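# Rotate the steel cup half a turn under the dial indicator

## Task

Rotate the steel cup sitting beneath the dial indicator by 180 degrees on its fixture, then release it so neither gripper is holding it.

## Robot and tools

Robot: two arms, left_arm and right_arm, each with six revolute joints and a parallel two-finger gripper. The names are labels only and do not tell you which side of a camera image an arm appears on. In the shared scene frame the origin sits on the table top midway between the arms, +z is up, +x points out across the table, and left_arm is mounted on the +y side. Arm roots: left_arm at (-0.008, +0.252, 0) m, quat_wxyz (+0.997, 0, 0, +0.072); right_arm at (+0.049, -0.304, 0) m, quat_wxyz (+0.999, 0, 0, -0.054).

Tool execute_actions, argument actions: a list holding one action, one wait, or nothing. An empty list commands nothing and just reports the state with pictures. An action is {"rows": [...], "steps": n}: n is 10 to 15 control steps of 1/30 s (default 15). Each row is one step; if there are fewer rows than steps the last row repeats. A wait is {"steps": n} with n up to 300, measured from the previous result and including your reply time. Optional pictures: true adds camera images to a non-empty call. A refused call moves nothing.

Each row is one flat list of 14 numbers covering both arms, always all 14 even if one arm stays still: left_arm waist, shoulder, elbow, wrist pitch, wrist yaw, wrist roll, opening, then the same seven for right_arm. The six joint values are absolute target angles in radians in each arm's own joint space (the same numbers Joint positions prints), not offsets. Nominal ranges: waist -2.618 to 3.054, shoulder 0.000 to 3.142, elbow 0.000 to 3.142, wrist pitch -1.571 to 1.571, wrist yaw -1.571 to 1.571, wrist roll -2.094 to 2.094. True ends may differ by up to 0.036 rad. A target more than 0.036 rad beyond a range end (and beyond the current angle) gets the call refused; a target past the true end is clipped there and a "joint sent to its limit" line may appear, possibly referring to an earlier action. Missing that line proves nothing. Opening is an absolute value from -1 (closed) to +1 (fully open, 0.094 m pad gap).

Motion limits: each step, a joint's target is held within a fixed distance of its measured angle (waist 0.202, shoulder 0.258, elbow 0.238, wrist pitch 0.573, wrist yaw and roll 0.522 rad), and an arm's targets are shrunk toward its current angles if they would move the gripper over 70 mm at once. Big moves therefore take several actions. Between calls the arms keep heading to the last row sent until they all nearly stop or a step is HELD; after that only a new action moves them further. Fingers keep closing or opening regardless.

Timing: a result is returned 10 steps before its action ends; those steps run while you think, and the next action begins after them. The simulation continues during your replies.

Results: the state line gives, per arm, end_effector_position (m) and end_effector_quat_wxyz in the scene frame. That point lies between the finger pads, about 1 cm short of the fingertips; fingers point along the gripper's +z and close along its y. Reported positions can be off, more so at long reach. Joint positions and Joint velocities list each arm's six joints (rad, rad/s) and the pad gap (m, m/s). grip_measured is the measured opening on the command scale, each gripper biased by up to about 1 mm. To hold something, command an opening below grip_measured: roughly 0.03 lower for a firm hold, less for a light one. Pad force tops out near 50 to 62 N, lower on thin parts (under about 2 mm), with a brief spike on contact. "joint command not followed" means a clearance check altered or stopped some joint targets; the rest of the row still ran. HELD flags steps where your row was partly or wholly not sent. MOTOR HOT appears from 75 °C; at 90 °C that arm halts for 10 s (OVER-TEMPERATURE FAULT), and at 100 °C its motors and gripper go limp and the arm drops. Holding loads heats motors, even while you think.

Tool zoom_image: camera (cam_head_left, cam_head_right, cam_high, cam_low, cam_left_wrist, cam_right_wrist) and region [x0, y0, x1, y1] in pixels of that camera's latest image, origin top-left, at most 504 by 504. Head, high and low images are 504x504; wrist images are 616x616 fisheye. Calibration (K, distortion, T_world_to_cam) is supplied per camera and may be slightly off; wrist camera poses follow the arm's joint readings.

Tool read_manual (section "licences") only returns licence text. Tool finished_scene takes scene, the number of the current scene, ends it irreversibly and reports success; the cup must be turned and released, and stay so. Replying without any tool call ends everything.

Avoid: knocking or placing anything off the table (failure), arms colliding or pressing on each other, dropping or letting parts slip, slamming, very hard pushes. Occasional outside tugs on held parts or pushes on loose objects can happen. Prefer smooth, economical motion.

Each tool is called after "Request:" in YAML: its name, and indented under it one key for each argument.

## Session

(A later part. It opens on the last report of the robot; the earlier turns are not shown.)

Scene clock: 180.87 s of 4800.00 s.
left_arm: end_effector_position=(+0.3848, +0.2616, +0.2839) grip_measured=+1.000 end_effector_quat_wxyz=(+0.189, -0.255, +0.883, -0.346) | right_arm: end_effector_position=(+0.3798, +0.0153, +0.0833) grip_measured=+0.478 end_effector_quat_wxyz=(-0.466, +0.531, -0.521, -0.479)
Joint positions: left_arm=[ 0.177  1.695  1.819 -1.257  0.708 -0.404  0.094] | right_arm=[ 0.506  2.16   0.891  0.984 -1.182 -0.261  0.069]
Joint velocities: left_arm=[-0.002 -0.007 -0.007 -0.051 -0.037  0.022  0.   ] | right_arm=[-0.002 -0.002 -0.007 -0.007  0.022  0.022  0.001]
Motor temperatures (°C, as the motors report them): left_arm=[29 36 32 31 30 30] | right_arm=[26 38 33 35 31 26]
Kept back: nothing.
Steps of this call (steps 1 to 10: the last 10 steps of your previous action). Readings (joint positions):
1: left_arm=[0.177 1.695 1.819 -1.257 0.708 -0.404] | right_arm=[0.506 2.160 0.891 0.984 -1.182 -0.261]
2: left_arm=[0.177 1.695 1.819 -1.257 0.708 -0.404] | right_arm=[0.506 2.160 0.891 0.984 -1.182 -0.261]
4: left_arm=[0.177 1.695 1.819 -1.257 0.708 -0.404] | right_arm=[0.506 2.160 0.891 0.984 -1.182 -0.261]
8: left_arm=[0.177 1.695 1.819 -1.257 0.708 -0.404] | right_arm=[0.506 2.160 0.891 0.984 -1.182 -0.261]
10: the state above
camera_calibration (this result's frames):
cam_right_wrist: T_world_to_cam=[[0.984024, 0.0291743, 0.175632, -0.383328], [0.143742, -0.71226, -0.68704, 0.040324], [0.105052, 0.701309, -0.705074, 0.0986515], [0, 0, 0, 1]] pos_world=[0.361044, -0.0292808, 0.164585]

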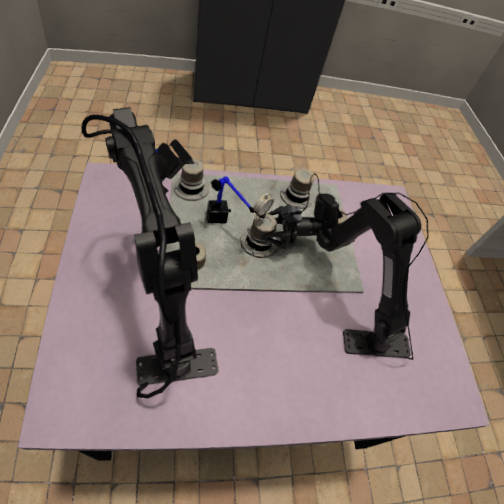

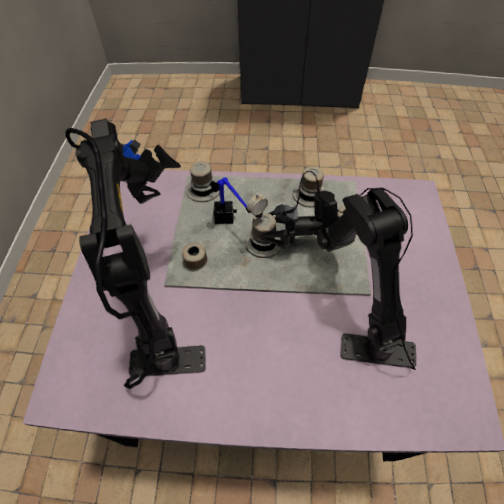

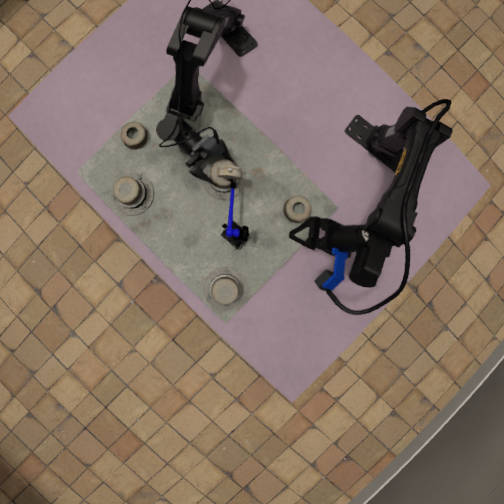

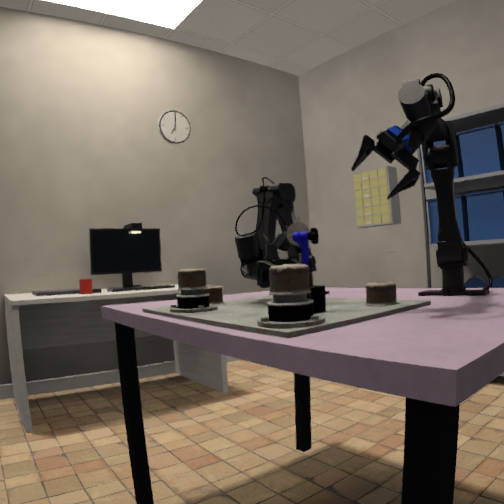

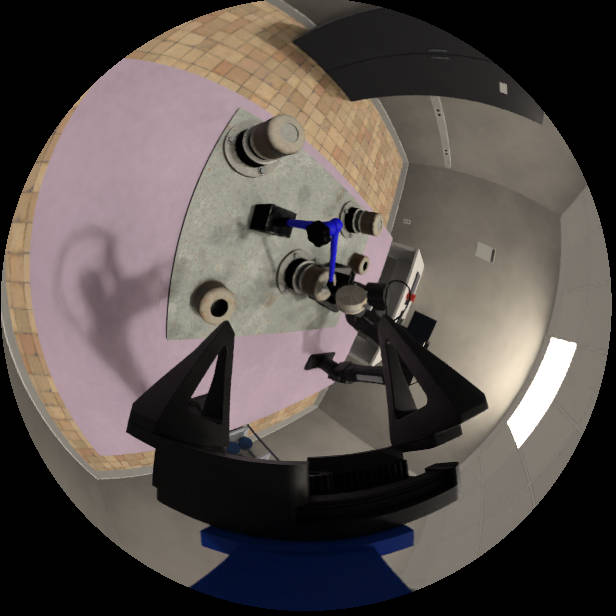

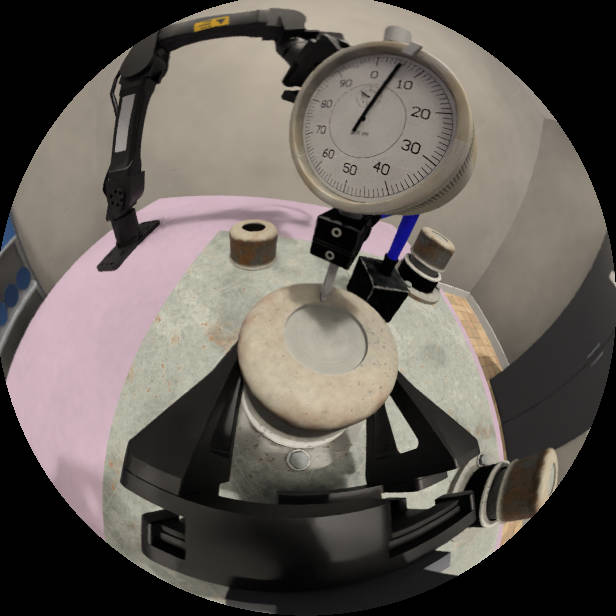

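Request:
execute_actions:
  actions:
    - {"rows": [[0.177,1.695,1.819,-1.257,0.708,-0.404,1,0.5147,2.1321,0.8754,0.9946,-1.1765,-0.2525,0.44],[0.177,1.695,1.819,-1.257,0.708,-0.404,1,0.5147,2.1321,0.8754,0.9995,-1.1725,-0.2500,0.44],[0.177,1.695,1.819,-1.257,0.708,-0.404,1,0.5148,2.1320,0.8752,1.0074,-1.1660,-0.2460,0.44],[0.177,1.695,1.819,-1.257,0.708,-0.404,1,0.5153,2.1318,0.8731,1.0182,-1.1570,-0.2403,0.44],[0.177,1.695,1.819,-1.257,0.708,-0.404,1,0.5163,2.1312,0.8692,1.0318,-1.1458,-0.2331,0.44],[0.177,1.695,1.819,-1.257,0.708,-0.404,1,0.5176,2.1301,0.8638,1.0478,-1.1322,-0.2245,0.44],[0.177,1.695,1.819,-1.257,0.708,-0.404,1,0.5194,2.1287,0.8570,1.0660,-1.1164,-0.2147,0.44],[0.177,1.695,1.819,-1.257,0.708,-0.404,1,0.5216,2.1268,0.8491,1.0861,-1.0984,-0.2039,0.44],[0.177,1.695,1.819,-1.257,0.708,-0.404,1,0.5242,2.1246,0.8396,1.1077,-1.0781,-0.1924,0.44],[0.177,1.695,1.819,-1.257,0.708,-0.404,1,0.5273,2.1221,0.8287,1.1305,-1.0554,-0.1806,0.44],[0.177,1.695,1.819,-1.257,0.708,-0.404,1,0.5308,2.1191,0.8165,1.1514,-1.0301,-0.1697,0.44],[0.177,1.695,1.819,-1.257,0.708,-0.404,1,0.5346,2.1158,0.8031,1.1702,-1.0042,-0.1596,0.44],[0.177,1.695,1.819,-1.257,0.708,-0.404,1,0.5392,2.1123,0.7887,1.1879,-0.9784,-0.1502,0.44],[0.177,1.695,1.819,-1.257,0.708,-0.404,1,0.5450,2.1091,0.7744,1.2047,-0.9526,-0.1415,0.44],[0.177,1.695,1.819,-1.257,0.708,-0.404,1,0.5508,2.1060,0.7605,1.2205,-0.9268,-0.1334,0.44]], "steps": 15}

Request:
execute_actions:
  actions:
    - {"rows": [[0.177,1.695,1.819,-1.257,0.708,-0.404,1,0.5566,2.1028,0.7470,1.2353,-0.9010,-0.1260,0.44],[0.177,1.695,1.819,-1.257,0.708,-0.404,1,0.5624,2.0997,0.7338,1.2496,-0.8737,-0.1189,0.44],[0.177,1.695,1.819,-1.257,0.708,-0.404,1,0.5683,2.0965,0.7209,1.2634,-0.8461,-0.1120,0.44],[0.177,1.695,1.819,-1.257,0.708,-0.404,1,0.5745,2.0932,0.7084,1.2765,-0.8184,-0.1055,0.44],[0.177,1.695,1.819,-1.257,0.708,-0.404,1,0.5820,2.0898,0.6962,1.2890,-0.7907,-0.0993,0.44],[0.177,1.695,1.819,-1.257,0.708,-0.404,1,0.5895,2.0865,0.6844,1.3009,-0.7630,-0.0934,0.44],[0.177,1.695,1.819,-1.257,0.708,-0.404,1,0.5971,2.0831,0.6728,1.3121,-0.7354,-0.0878,0.44],[0.177,1.695,1.819,-1.257,0.708,-0.404,1,0.6046,2.0798,0.6617,1.3229,-0.7063,-0.0825,0.44],[0.177,1.695,1.819,-1.257,0.708,-0.404,1,0.6121,2.0764,0.6509,1.3333,-0.6769,-0.0773,0.44],[0.177,1.695,1.819,-1.257,0.708,-0.404,1,0.6201,2.0733,0.6405,1.3431,-0.6475,-0.0723,0.44],[0.177,1.695,1.819,-1.257,0.708,-0.404,1,0.6293,2.0706,0.6304,1.3525,-0.6181,-0.0675,0.44],[0.177,1.695,1.819,-1.257,0.708,-0.404,1,0.6384,2.0679,0.6207,1.3613,-0.5887,-0.0629,0.44],[0.177,1.695,1.819,-1.257,0.708,-0.404,1,0.6476,2.0653,0.6115,1.3696,-0.5594,-0.0585,0.44],[0.177,1.695,1.819,-1.257,0.708,-0.404,1,0.6568,2.0626,0.6025,1.3776,-0.5287,-0.0543,0.44],[0.177,1.695,1.819,-1.257,0.708,-0.404,1,0.6660,2.0599,0.5940,1.3850,-0.4977,-0.0502,0.44]], "steps": 15}

Request:
execute_actions:
  actions:
    - {"rows": [[0.177,1.695,1.819,-1.257,0.708,-0.404,1,0.6757,2.0575,0.5859,1.3920,-0.4668,-0.0461,0.44],[0.177,1.695,1.819,-1.257,0.708,-0.404,1,0.6864,2.0556,0.5782,1.3985,-0.4358,-0.0420,0.44],[0.177,1.695,1.819,-1.257,0.708,-0.404,1,0.6971,2.0537,0.5709,1.4046,-0.4049,-0.0379,0.44],[0.177,1.695,1.819,-1.257,0.708,-0.404,1,0.7078,2.0518,0.5640,1.4103,-0.3739,-0.0337,0.44],[0.177,1.695,1.819,-1.257,0.708,-0.404,1,0.7185,2.0499,0.5577,1.4155,-0.3419,-0.0300,0.44],[0.177,1.695,1.819,-1.257,0.708,-0.404,1,0.7291,2.0480,0.5517,1.4202,-0.3098,-0.0264,0.44],[0.177,1.695,1.819,-1.257,0.708,-0.404,1,0.7403,2.0464,0.5462,1.4245,-0.2777,-0.0227,0.44],[0.177,1.695,1.819,-1.257,0.708,-0.404,1,0.7521,2.0452,0.5412,1.4283,-0.2456,-0.0191,0.44],[0.177,1.695,1.819,-1.257,0.708,-0.404,1,0.7639,2.0441,0.5367,1.4315,-0.2135,-0.0154,0.44],[0.177,1.695,1.819,-1.257,0.708,-0.404,1,0.7758,2.0430,0.5325,1.4344,-0.1814,-0.0118,0.44],[0.177,1.695,1.819,-1.257,0.708,-0.404,1,0.7876,2.0418,0.5288,1.4369,-0.1487,-0.0083,0.44],[0.177,1.695,1.819,-1.257,0.708,-0.404,1,0.7994,2.0407,0.5256,1.4387,-0.1160,-0.0048,0.44],[0.177,1.695,1.819,-1.257,0.708,-0.404,1,0.8115,2.0399,0.5229,1.4402,-0.0833,-0.0013,0.44],[0.177,1.695,1.819,-1.257,0.708,-0.404,1,0.8239,2.0396,0.5207,1.4412,-0.0506,0.0022,0.44],[0.177,1.695,1.819,-1.257,0.708,-0.404,1,0.8363,2.0433,0.5190,1.4417,-0.0179,0.0057,0.44]], "steps": 15}

Request:
execute_actions:
  actions:
    - {"rows": [[0.177,1.695,1.819,-1.257,0.708,-0.404,1,0.8487,2.0497,0.5177,1.4417,0.0148,0.0092,0.44],[0.177,1.695,1.819,-1.257,0.708,-0.404,1,0.8611,2.0561,0.5240,1.4399,0.0475,0.0127,0.44],[0.177,1.695,1.819,-1.257,0.708,-0.404,1,0.8736,2.0625,0.5323,1.4374,0.0801,0.0161,0.44],[0.177,1.695,1.819,-1.257,0.708,-0.404,1,0.8860,2.0692,0.5411,1.4346,0.1128,0.0196,0.44],[0.177,1.695,1.819,-1.257,0.708,-0.404,1,0.8984,2.0764,0.5505,1.4312,0.1453,0.0231,0.44],[0.177,1.695,1.819,-1.257,0.708,-0.404,1,0.9107,2.0835,0.5548,1.4277,0.1754,0.0263,0.44],[0.177,1.695,1.819,-1.257,0.708,-0.404,1,0.9231,2.0907,0.5565,1.4242,0.2018,0.0291,0.44],[0.177,1.695,1.819,-1.257,0.708,-0.404,1,0.9351,2.0920,0.5581,1.4215,0.2249,0.0317,0.44],[0.177,1.695,1.819,-1.257,0.708,-0.404,1,0.9458,2.0925,0.5599,1.4195,0.2447,0.0340,0.44],[0.177,1.695,1.819,-1.257,0.708,-0.404,1,0.9550,2.0931,0.5615,1.4176,0.2612,0.0359,0.44],[0.177,1.695,1.819,-1.257,0.708,-0.404,1,0.9630,2.0937,0.5634,1.4161,0.2745,0.0375,0.44],[0.177,1.695,1.819,-1.257,0.708,-0.404,1,0.9696,2.0945,0.5654,1.4148,0.2846,0.0386,0.44],[0.177,1.695,1.819,-1.257,0.708,-0.404,1,0.9751,2.0949,0.5673,1.4139,0.2915,0.0394,0.44],[0.177,1.695,1.819,-1.257,0.708,-0.404,1,0.9793,2.0951,0.5688,1.4134,0.2951,0.0399,0.44],[0.177,1.695,1.819,-1.257,0.708,-0.404,1,0.9825,2.0953,0.5699,1.4133,0.2958,0.0400,0.44]], "steps": 15}

Request:
execute_actions:
  actions:
    - {"rows": [[0.177,1.695,1.819,-1.257,0.708,-0.404,1,0.9844,2.0954,0.5706,1.4133,0.2958,0.0400,0.44],[0.177,1.695,1.819,-1.257,0.708,-0.404,1,0.9852,2.0955,0.5709,1.4133,0.2958,0.0400,0.44]], "steps": 10}

Request:
execute_actions:
  actions:
    - {"steps": 10}
  pictures: true

Scene clock: 191.20 s of 4800.00 s.
left_arm: end_effector_position=(+0.3848, +0.2616, +0.2839) grip_measured=+1.000 end_effector_quat_wxyz=(+0.189, -0.255, +0.883, -0.346) | right_arm: end_effector_position=(+0.3801, +0.0152, +0.0833) grip_measured=+0.478 end_effector_quat_wxyz=(-0.468, +0.530, -0.522, -0.478)
Joint positions: left_arm=[ 0.177  1.695  1.819 -1.257  0.708 -0.404  0.094] | right_arm=[ 0.507  2.16   0.887  0.993 -1.177 -0.256  0.069]
Joint velocities: left_arm=[-0.012 -0.007 -0.012  0.037  0.007  0.081  0.   ] | right_arm=[ 0.002  0.002 -0.09   0.198  0.007  0.11   0.001]
Motor temperatures (°C, as the motors report them): left_arm=[29 36 32 31 30 30] | right_arm=[26 39 33 35 31 26]
Steps of this call (steps 1 to 15: the robot went on to your last target; steps 16 to 90: nothing new was sent; then 7.17 s passed at rest; steps 91 to 95: the first 5 steps of this action). Readings (joint positions):
91: left_arm=[0.177 1.695 1.819 -1.257 0.708 -0.404] | right_arm=[0.506 2.160 0.891 0.985 -1.182 -0.261]
92: left_arm=[0.177 1.695 1.819 -1.257 0.708 -0.404] | right_arm=[0.506 2.160 0.891 0.985 -1.182 -0.261]
94: left_arm=[0.177 1.695 1.819 -1.257 0.708 -0.404] | right_arm=[0.506 2.160 0.890 0.988 -1.181 -0.259]
95: the state above

Scene clock: 191.70 s of 4800.00 s.
left_arm: end_effector_position=(+0.3848, +0.2616, +0.2839) grip_measured=+1.000 end_effector_quat_wxyz=(+0.189, -0.255, +0.883, -0.346) | right_arm: end_effector_position=(+0.3801, +0.0153, +0.0827) grip_measured=+0.478 end_effector_quat_wxyz=(+0.517, -0.470, +0.575, +0.425)
Joint positions: left_arm=[ 0.177  1.695  1.819 -1.257  0.708 -0.404  0.094] | right_arm=[ 0.561  2.121  0.731  1.218 -0.913 -0.134  0.069]
Joint velocities: left_arm=[-0.007 -0.012  0.007 -0.051  0.022  0.022  0.   ] | right_arm=[ 0.168 -0.105 -0.374  0.462  0.725  0.271 -0.001]
Motor temperatures (°C, as the motors report them): left_arm=[29 36 32 31 30 30] | right_arm=[26 39 33 35 31 26]
Steps of this call (steps 1 to 10: the last 10 steps of your previous action; steps 11 to 15: the first 5 steps of this action). Readings (joint positions):
11: left_arm=[0.177 1.695 1.819 -1.257 0.708 -0.404] | right_arm=[0.538 2.135 0.783 1.154 -1.013 -0.167]
12: left_arm=[0.177 1.695 1.819 -1.257 0.708 -0.404] | right_arm=[0.543 2.131 0.770 1.170 -0.989 -0.158]
14: left_arm=[0.177 1.695 1.819 -1.257 0.708 -0.404] | right_arm=[0.555 2.125 0.744 1.202 -0.939 -0.142]
15: the state above

Scene clock: 192.20 s of 4800.00 s.
left_arm: end_effector_position=(+0.3848, +0.2616, +0.2839) grip_measured=+1.000 end_effector_quat_wxyz=(+0.189, -0.255, +0.883, -0.346) | right_arm: end_effector_position=(+0.3810, +0.0156, +0.0823) grip_measured=+0.478 end_effector_quat_wxyz=(+0.575, -0.378, +0.640, +0.341)
Joint positions: left_arm=[ 0.177  1.695  1.819 -1.257  0.708 -0.404  0.094] | right_arm=[ 0.691  2.079  0.584  1.376 -0.484 -0.053  0.069]
Joint velocities: left_arm=[ 0.002 -0.017 -0.002 -0.022 -0.037 -0.007  0.   ] | right_arm=[ 0.315 -0.037 -0.212  0.242  0.842  0.11  -0.001]
Motor temperatures (°C, as the motors report them): left_arm=[29 36 32 31 30 30] | right_arm=[26 39 33 35 31 26]
Steps of this call (steps 1 to 10: the last 10 steps of your previous action; steps 11 to 15: the first 5 steps of this action). Readings (joint positions):
11: left_arm=[0.177 1.695 1.819 -1.257 0.708 -0.404] | right_arm=[0.650 2.088 0.615 1.345 -0.605 -0.071]
12: left_arm=[0.177 1.695 1.819 -1.257 0.708 -0.404] | right_arm=[0.660 2.085 0.606 1.353 -0.575 -0.066]
14: left_arm=[0.177 1.695 1.819 -1.257 0.708 -0.404] | right_arm=[0.681 2.081 0.591 1.369 -0.514 -0.057]
15: the state above

Scene clock: 192.70 s of 4800.00 s.
left_arm: end_effector_position=(+0.3848, +0.2616, +0.2839) grip_measured=+1.000 end_effector_quat_wxyz=(+0.189, -0.255, +0.883, -0.346) | right_arm: end_effector_position=(+0.3827, +0.0159, +0.0824) grip_measured=+0.478 end_effector_quat_wxyz=(+0.621, -0.277, +0.690, +0.250)
Joint positions: left_arm=[ 0.177  1.695  1.819 -1.257  0.708 -0.404  0.094] | right_arm=[ 0.868  2.067  0.535  1.426 -0.004  0.001  0.069]
Joint velocities: left_arm=[ 0.012 -0.002  0.012  0.037  0.037 -0.007  0.   ] | right_arm=[ 0.364 -0.012 -0.002  0.037  0.96   0.154 -0.   ]
Motor temperatures (°C, as the motors report them): left_arm=[29 36 32 31 30 30] | right_arm=[26 39 33 35 31 26]
Steps of this call (steps 1 to 10: the last 10 steps of your previous action; steps 11 to 15: the first 5 steps of this action). Readings (joint positions):
11: left_arm=[0.177 1.695 1.819 -1.257 0.708 -0.404] | right_arm=[0.819 2.067 0.536 1.424 -0.134 -0.013]
12: left_arm=[0.177 1.695 1.819 -1.257 0.708 -0.404] | right_arm=[0.831 2.067 0.535 1.426 -0.101 -0.009]
14: left_arm=[0.177 1.695 1.819 -1.257 0.708 -0.404] | right_arm=[0.856 2.067 0.535 1.426 -0.037 -0.002]
15: the state above

Scene clock: 193.03 s of 4800.00 s.
left_arm: end_effector_position=(+0.3848, +0.2616, +0.2839) grip_measured=+1.000 end_effector_quat_wxyz=(+0.189, -0.255, +0.883, -0.346) | right_arm: end_effector_position=(+0.3827, +0.0157, +0.0825) grip_measured=+0.478 end_effector_quat_wxyz=(+0.640, -0.223, +0.708, +0.202)
Joint positions: left_arm=[ 0.177  1.695  1.819 -1.257  0.708 -0.404  0.094] | right_arm=[0.962 2.075 0.548 1.424 0.241 0.026 0.069]
Joint velocities: left_arm=[-0.007 -0.002 -0.012  0.007  0.007 -0.007  0.   ] | right_arm=[ 0.115  0.022  0.037 -0.022  0.344  0.051 -0.   ]
Motor temperatures (°C, as the motors report them): left_arm=[29 36 32 31 30 30] | right_arm=[26 39 33 35 31 26]
Kept back: the last 10 steps of this action.
Steps of this call (steps 1 to 10: the last 10 steps of your previous action). Readings (joint positions):
1: left_arm=[0.177 1.695 1.819 -1.257 0.708 -0.404] | right_arm=[0.880 2.067 0.535 1.426 0.028 0.004]
2: left_arm=[0.177 1.695 1.819 -1.257 0.708 -0.404] | right_arm=[0.893 2.067 0.535 1.426 0.060 0.007]
4: left_arm=[0.177 1.695 1.819 -1.257 0.708 -0.404] | right_arm=[0.916 2.068 0.538 1.425 0.119 0.014]
8: left_arm=[0.177 1.695 1.819 -1.257 0.708 -0.404] | right_arm=[0.951 2.073 0.545 1.425 0.212 0.023]
10: the state above

Scene clock: 193.37 s of 4800.00 s.
left_arm: end_effector_position=(+0.3848, +0.2616, +0.2839) grip_measured=+1.000 end_effector_quat_wxyz=(+0.189, -0.255, +0.883, -0.346) | right_arm: end_effector_position=(+0.3829, +0.0155, +0.0825) grip_measured=+0.478 end_effector_quat_wxyz=(+0.642, -0.215, +0.710, +0.195)
Joint positions: left_arm=[ 0.177  1.695  1.819 -1.257  0.708 -0.404  0.094] | right_arm=[0.974 2.077 0.553 1.42  0.275 0.03  0.069]
Joint velocities: left_arm=[-0.012 -0.002  0.002 -0.022  0.066  0.037  0.   ] | right_arm=[ 0.002  0.012 -0.017  0.051 -0.007 -0.022  0.   ]
Motor temperatures (°C, as the motors report them): left_arm=[29 36 32 31 30 30] | right_arm=[26 39 33 35 31 26]
Kept back: nothing.
Steps of this call (steps 1 to 10: the last 10 steps of your previous action). Readings (joint positions):
1: left_arm=[0.177 1.695 1.819 -1.257 0.708 -0.404] | right_arm=[0.965 2.076 0.550 1.423 0.251 0.027]
2: left_arm=[0.177 1.695 1.819 -1.257 0.708 -0.404] | right_arm=[0.968 2.076 0.551 1.422 0.259 0.028]
4: left_arm=[0.177 1.695 1.819 -1.257 0.708 -0.404] | right_arm=[0.971 2.077 0.552 1.421 0.268 0.029]
8: left_arm=[0.177 1.695 1.819 -1.257 0.708 -0.404] | right_arm=[0.973 2.077 0.553 1.420 0.274 0.030]
10: the state above
camera_calibration (this result's frames):
cam_right_wrist: T_world_to_cam=[[0.550704, -0.815484, 0.178078, -0.207405], [-0.519724, -0.501941, -0.691334, 0.290647], [0.653156, 0.288169, -0.700247, -0.106323], [0, 0, 0, 1]] pos_world=[0.33472, 0.00739121, 0.163416]

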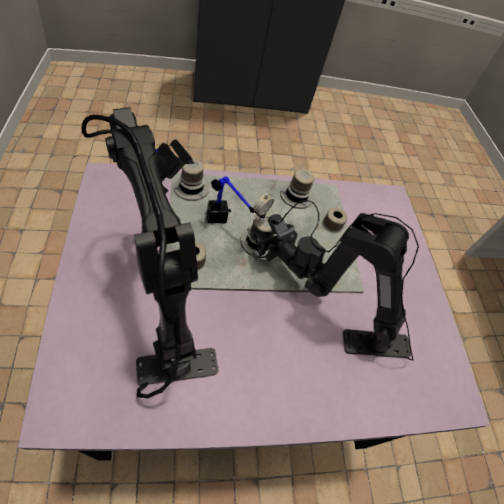

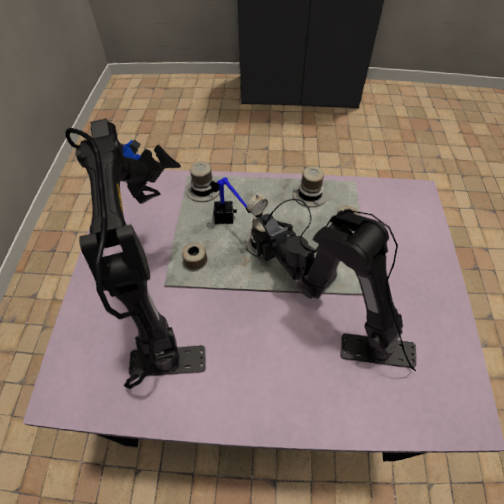

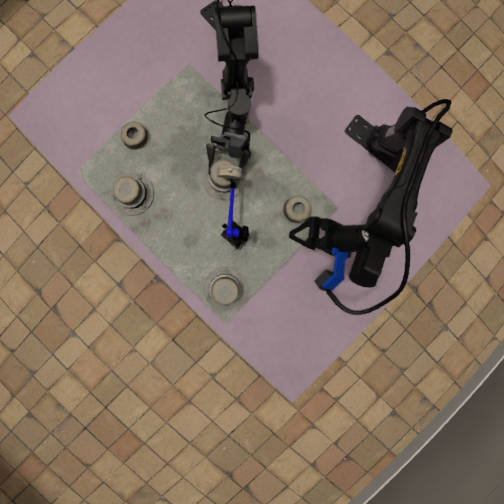

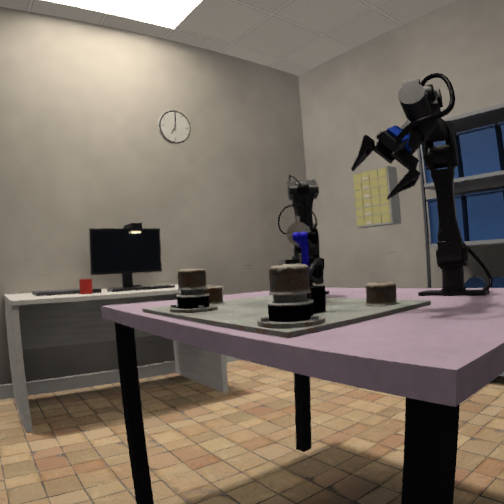

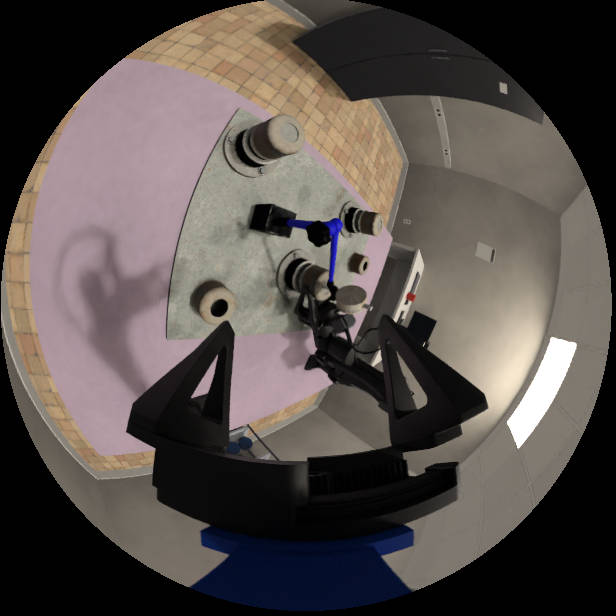

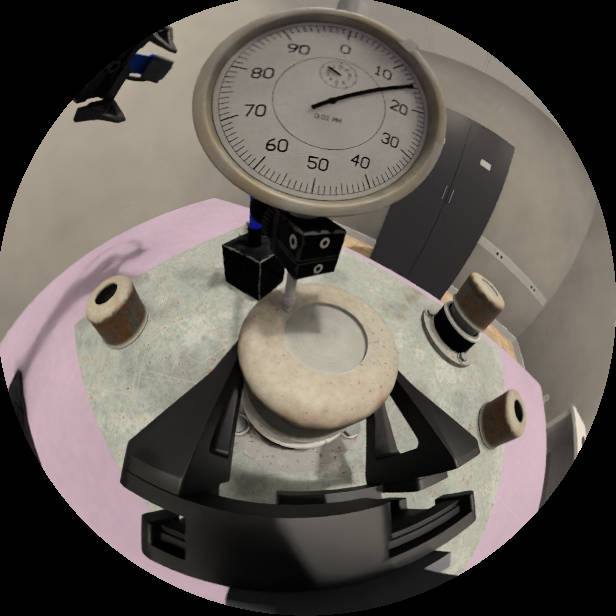

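Request:
zoom_image:
  camera: "cam_right_wrist"
  region: [220, 270, 410, 440]

Region (220, 270, 410, 440) of cam_right_wrist's 616x616 image, scaled by 2.653, with more detail than that image has; it fills the top 451 rows of this view, and the rest is white.

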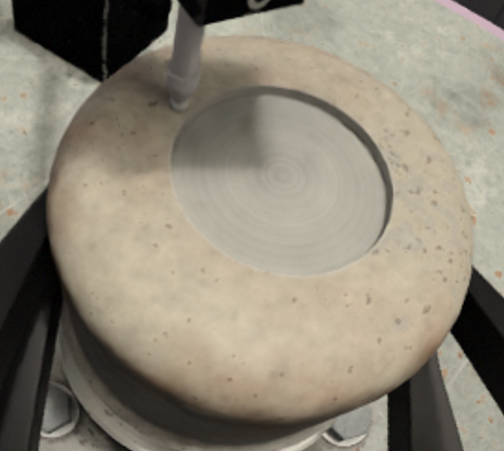

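Request:
execute_actions:
  actions:
    - {"rows": [[0.177,1.695,1.819,-1.257,0.708,-0.404,1,0.974,2.080,0.557,1.420,0.275,0.030,0.55],[0.177,1.695,1.819,-1.257,0.708,-0.404,1,0.974,2.068,0.552,1.420,0.275,0.030,0.72],[0.177,1.695,1.819,-1.257,0.708,-0.404,1,0.974,2.054,0.546,1.420,0.275,0.030,0.88],[0.177,1.695,1.819,-1.257,0.708,-0.404,1,0.974,2.0412,0.5362,1.420,0.275,0.030,1.0],[0.177,1.695,1.819,-1.257,0.708,-0.404,1,0.974,2.0253,0.5229,1.420,0.275,0.030,1.0],[0.177,1.695,1.819,-1.257,0.708,-0.404,1,0.974,2.0012,0.5029,1.420,0.275,0.030,1.0],[0.177,1.695,1.819,-1.257,0.708,-0.404,1,0.974,1.9710,0.4777,1.420,0.275,0.030,1.0],[0.177,1.695,1.819,-1.257,0.708,-0.404,1,0.974,1.9368,0.4492,1.420,0.275,0.030,1.0],[0.177,1.695,1.819,-1.257,0.708,-0.404,1,0.974,1.9005,0.4190,1.420,0.275,0.030,1.0],[0.177,1.695,1.819,-1.257,0.708,-0.404,1,0.974,1.8642,0.3888,1.420,0.275,0.030,1.0],[0.177,1.695,1.819,-1.257,0.708,-0.404,1,0.974,1.8300,0.3603,1.420,0.275,0.030,1.0],[0.177,1.695,1.819,-1.257,0.708,-0.404,1,0.974,1.7998,0.3351,1.420,0.275,0.030,1.0],[0.177,1.695,1.819,-1.257,0.708,-0.404,1,0.974,1.7757,0.3151,1.420,0.275,0.030,1.0],[0.177,1.695,1.819,-1.257,0.708,-0.404,1,0.974,1.7598,0.3018,1.420,0.275,0.030,1.0],[0.177,1.695,1.819,-1.257,0.708,-0.404,1,0.974,1.7540,0.2970,1.420,0.275,0.030,1.0]], "steps": 15}

Request:
execute_actions:
  actions:
    - {"steps": 16}
  pictures: true

Scene clock: 196.13 s of 4800.00 s.
left_arm: end_effector_position=(+0.3848, +0.2616, +0.2839) grip_measured=+1.000 end_effector_quat_wxyz=(+0.189, -0.255, +0.883, -0.346) | right_arm: end_effector_position=(+0.3826, +0.0150, +0.0829) grip_measured=+1.000 end_effector_quat_wxyz=(+0.642, -0.214, +0.710, +0.195)
Joint positions: left_arm=[ 0.177  1.695  1.819 -1.257  0.708 -0.404  0.094] | right_arm=[0.974 2.074 0.55  1.419 0.276 0.03  0.094]
Joint velocities: left_arm=[ 0.007 -0.012 -0.027  0.037  0.022  0.022  0.   ] | right_arm=[ 0.007 -0.12  -0.134 -0.007  0.022 -0.066  0.   ]
Motor temperatures (°C, as the motors report them): left_arm=[29 36 32 31 30 30] | right_arm=[26 38 33 35 31 26]
Steps of this call (steps 1 to 30: the robot went on to your last target; steps 31 to 78: nothing new was sent; steps 79 to 83: the first 5 steps of this action). Readings (joint positions):
79: left_arm=[0.177 1.695 1.819 -1.257 0.708 -0.404] | right_arm=[0.974 2.077 0.553 1.420 0.276 0.030]
80: left_arm=[0.177 1.695 1.819 -1.257 0.708 -0.404] | right_arm=[0.974 2.077 0.553 1.420 0.276 0.030]
82: left_arm=[0.177 1.695 1.819 -1.257 0.708 -0.404] | right_arm=[0.974 2.077 0.553 1.420 0.276 0.030]
83: the state above

Scene clock: 196.67 s of 4800.00 s.
left_arm: end_effector_position=(+0.3848, +0.2616, +0.2839) grip_measured=+1.000 end_effector_quat_wxyz=(+0.189, -0.255, +0.883, -0.346) | right_arm: end_effector_position=(+0.3447, -0.0296, +0.1312) grip_measured=+1.000 end_effector_quat_wxyz=(+0.663, -0.202, +0.690, +0.208)
Joint positions: left_arm=[ 0.177  1.695  1.819 -1.257  0.708 -0.404  0.094] | right_arm=[0.974 1.773 0.31  1.426 0.276 0.03  0.094]
Joint velocities: left_arm=[ 0.002  0.007 -0.022 -0.007 -0.022  0.007  0.   ] | right_arm=[ 0.032 -0.007  0.027  0.007 -0.037  0.022  0.   ]
Motor temperatures (°C, as the motors report them): left_arm=[29 36 32 31 30 30] | right_arm=[26 38 33 35 31 26]
Kept back: nothing.
Steps of this call (steps 1 to 10: the last 10 steps of your previous action; steps 11 to 16: the robot went on to your last target). Readings (joint positions):
1: left_arm=[0.177 1.695 1.819 -1.257 0.708 -0.404] | right_arm=[0.974 2.065 0.541 1.419 0.276 0.030]
2: left_arm=[0.177 1.695 1.819 -1.257 0.708 -0.404] | right_arm=[0.974 2.047 0.526 1.418 0.276 0.030]
4: left_arm=[0.177 1.695 1.819 -1.257 0.708 -0.404] | right_arm=[0.974 1.991 0.479 1.417 0.276 0.030]
8: left_arm=[0.177 1.695 1.819 -1.257 0.708 -0.404] | right_arm=[0.974 1.844 0.367 1.419 0.276 0.030]
16: the state above
camera_calibration (this result's frames):
cam_right_wrist: T_world_to_cam=[[0.542671, -0.824584, 0.159905, -0.226934], [-0.488755, -0.464825, -0.738279, 0.278439], [0.683101, 0.322488, -0.655267, -0.0493756], [0, 0, 0, 1]] pos_world=[0.292967, -0.0417777, 0.209499]

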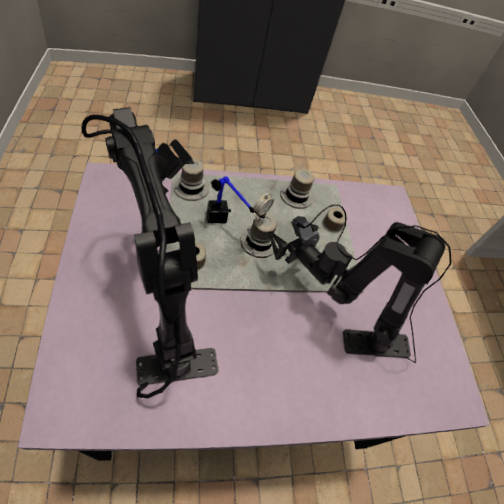

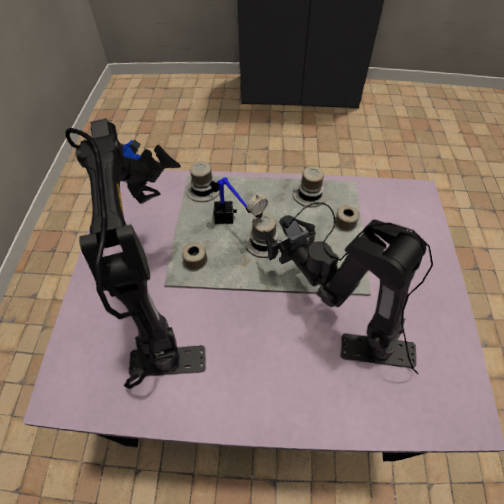

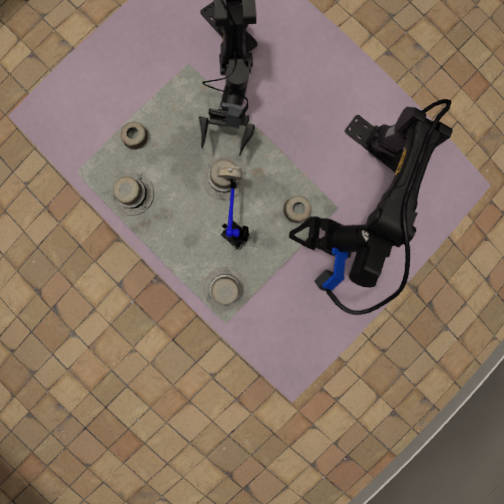

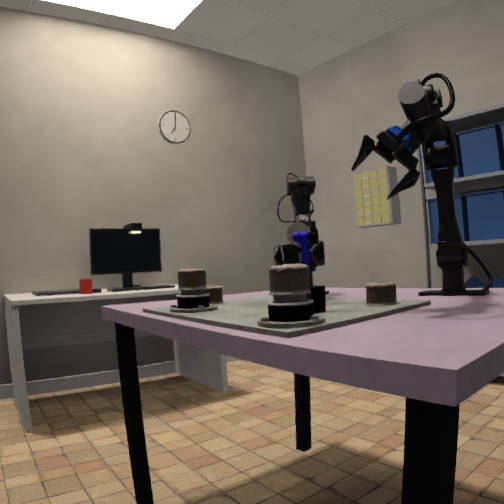

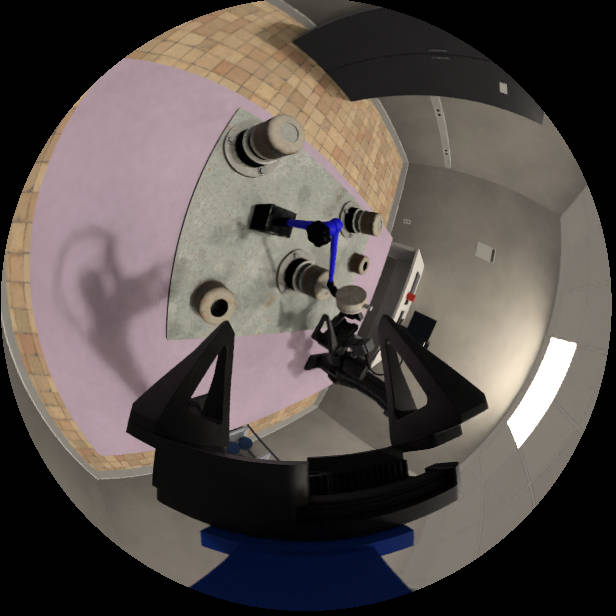

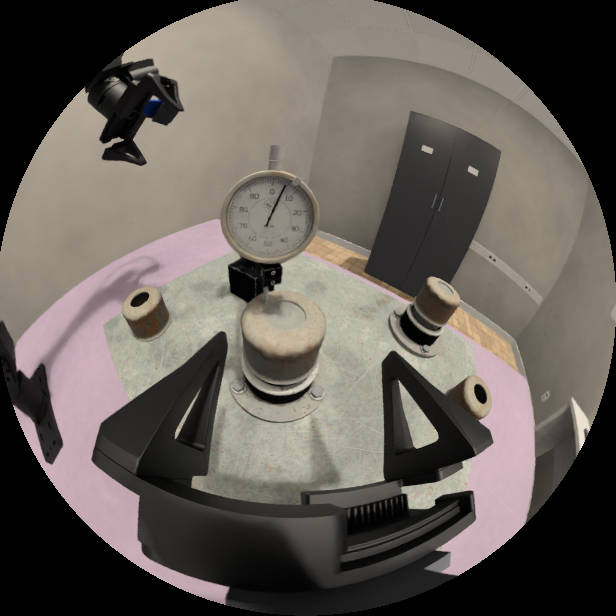

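Request:
finished_scene:
  scene: 1

The scene is finished: the task was done.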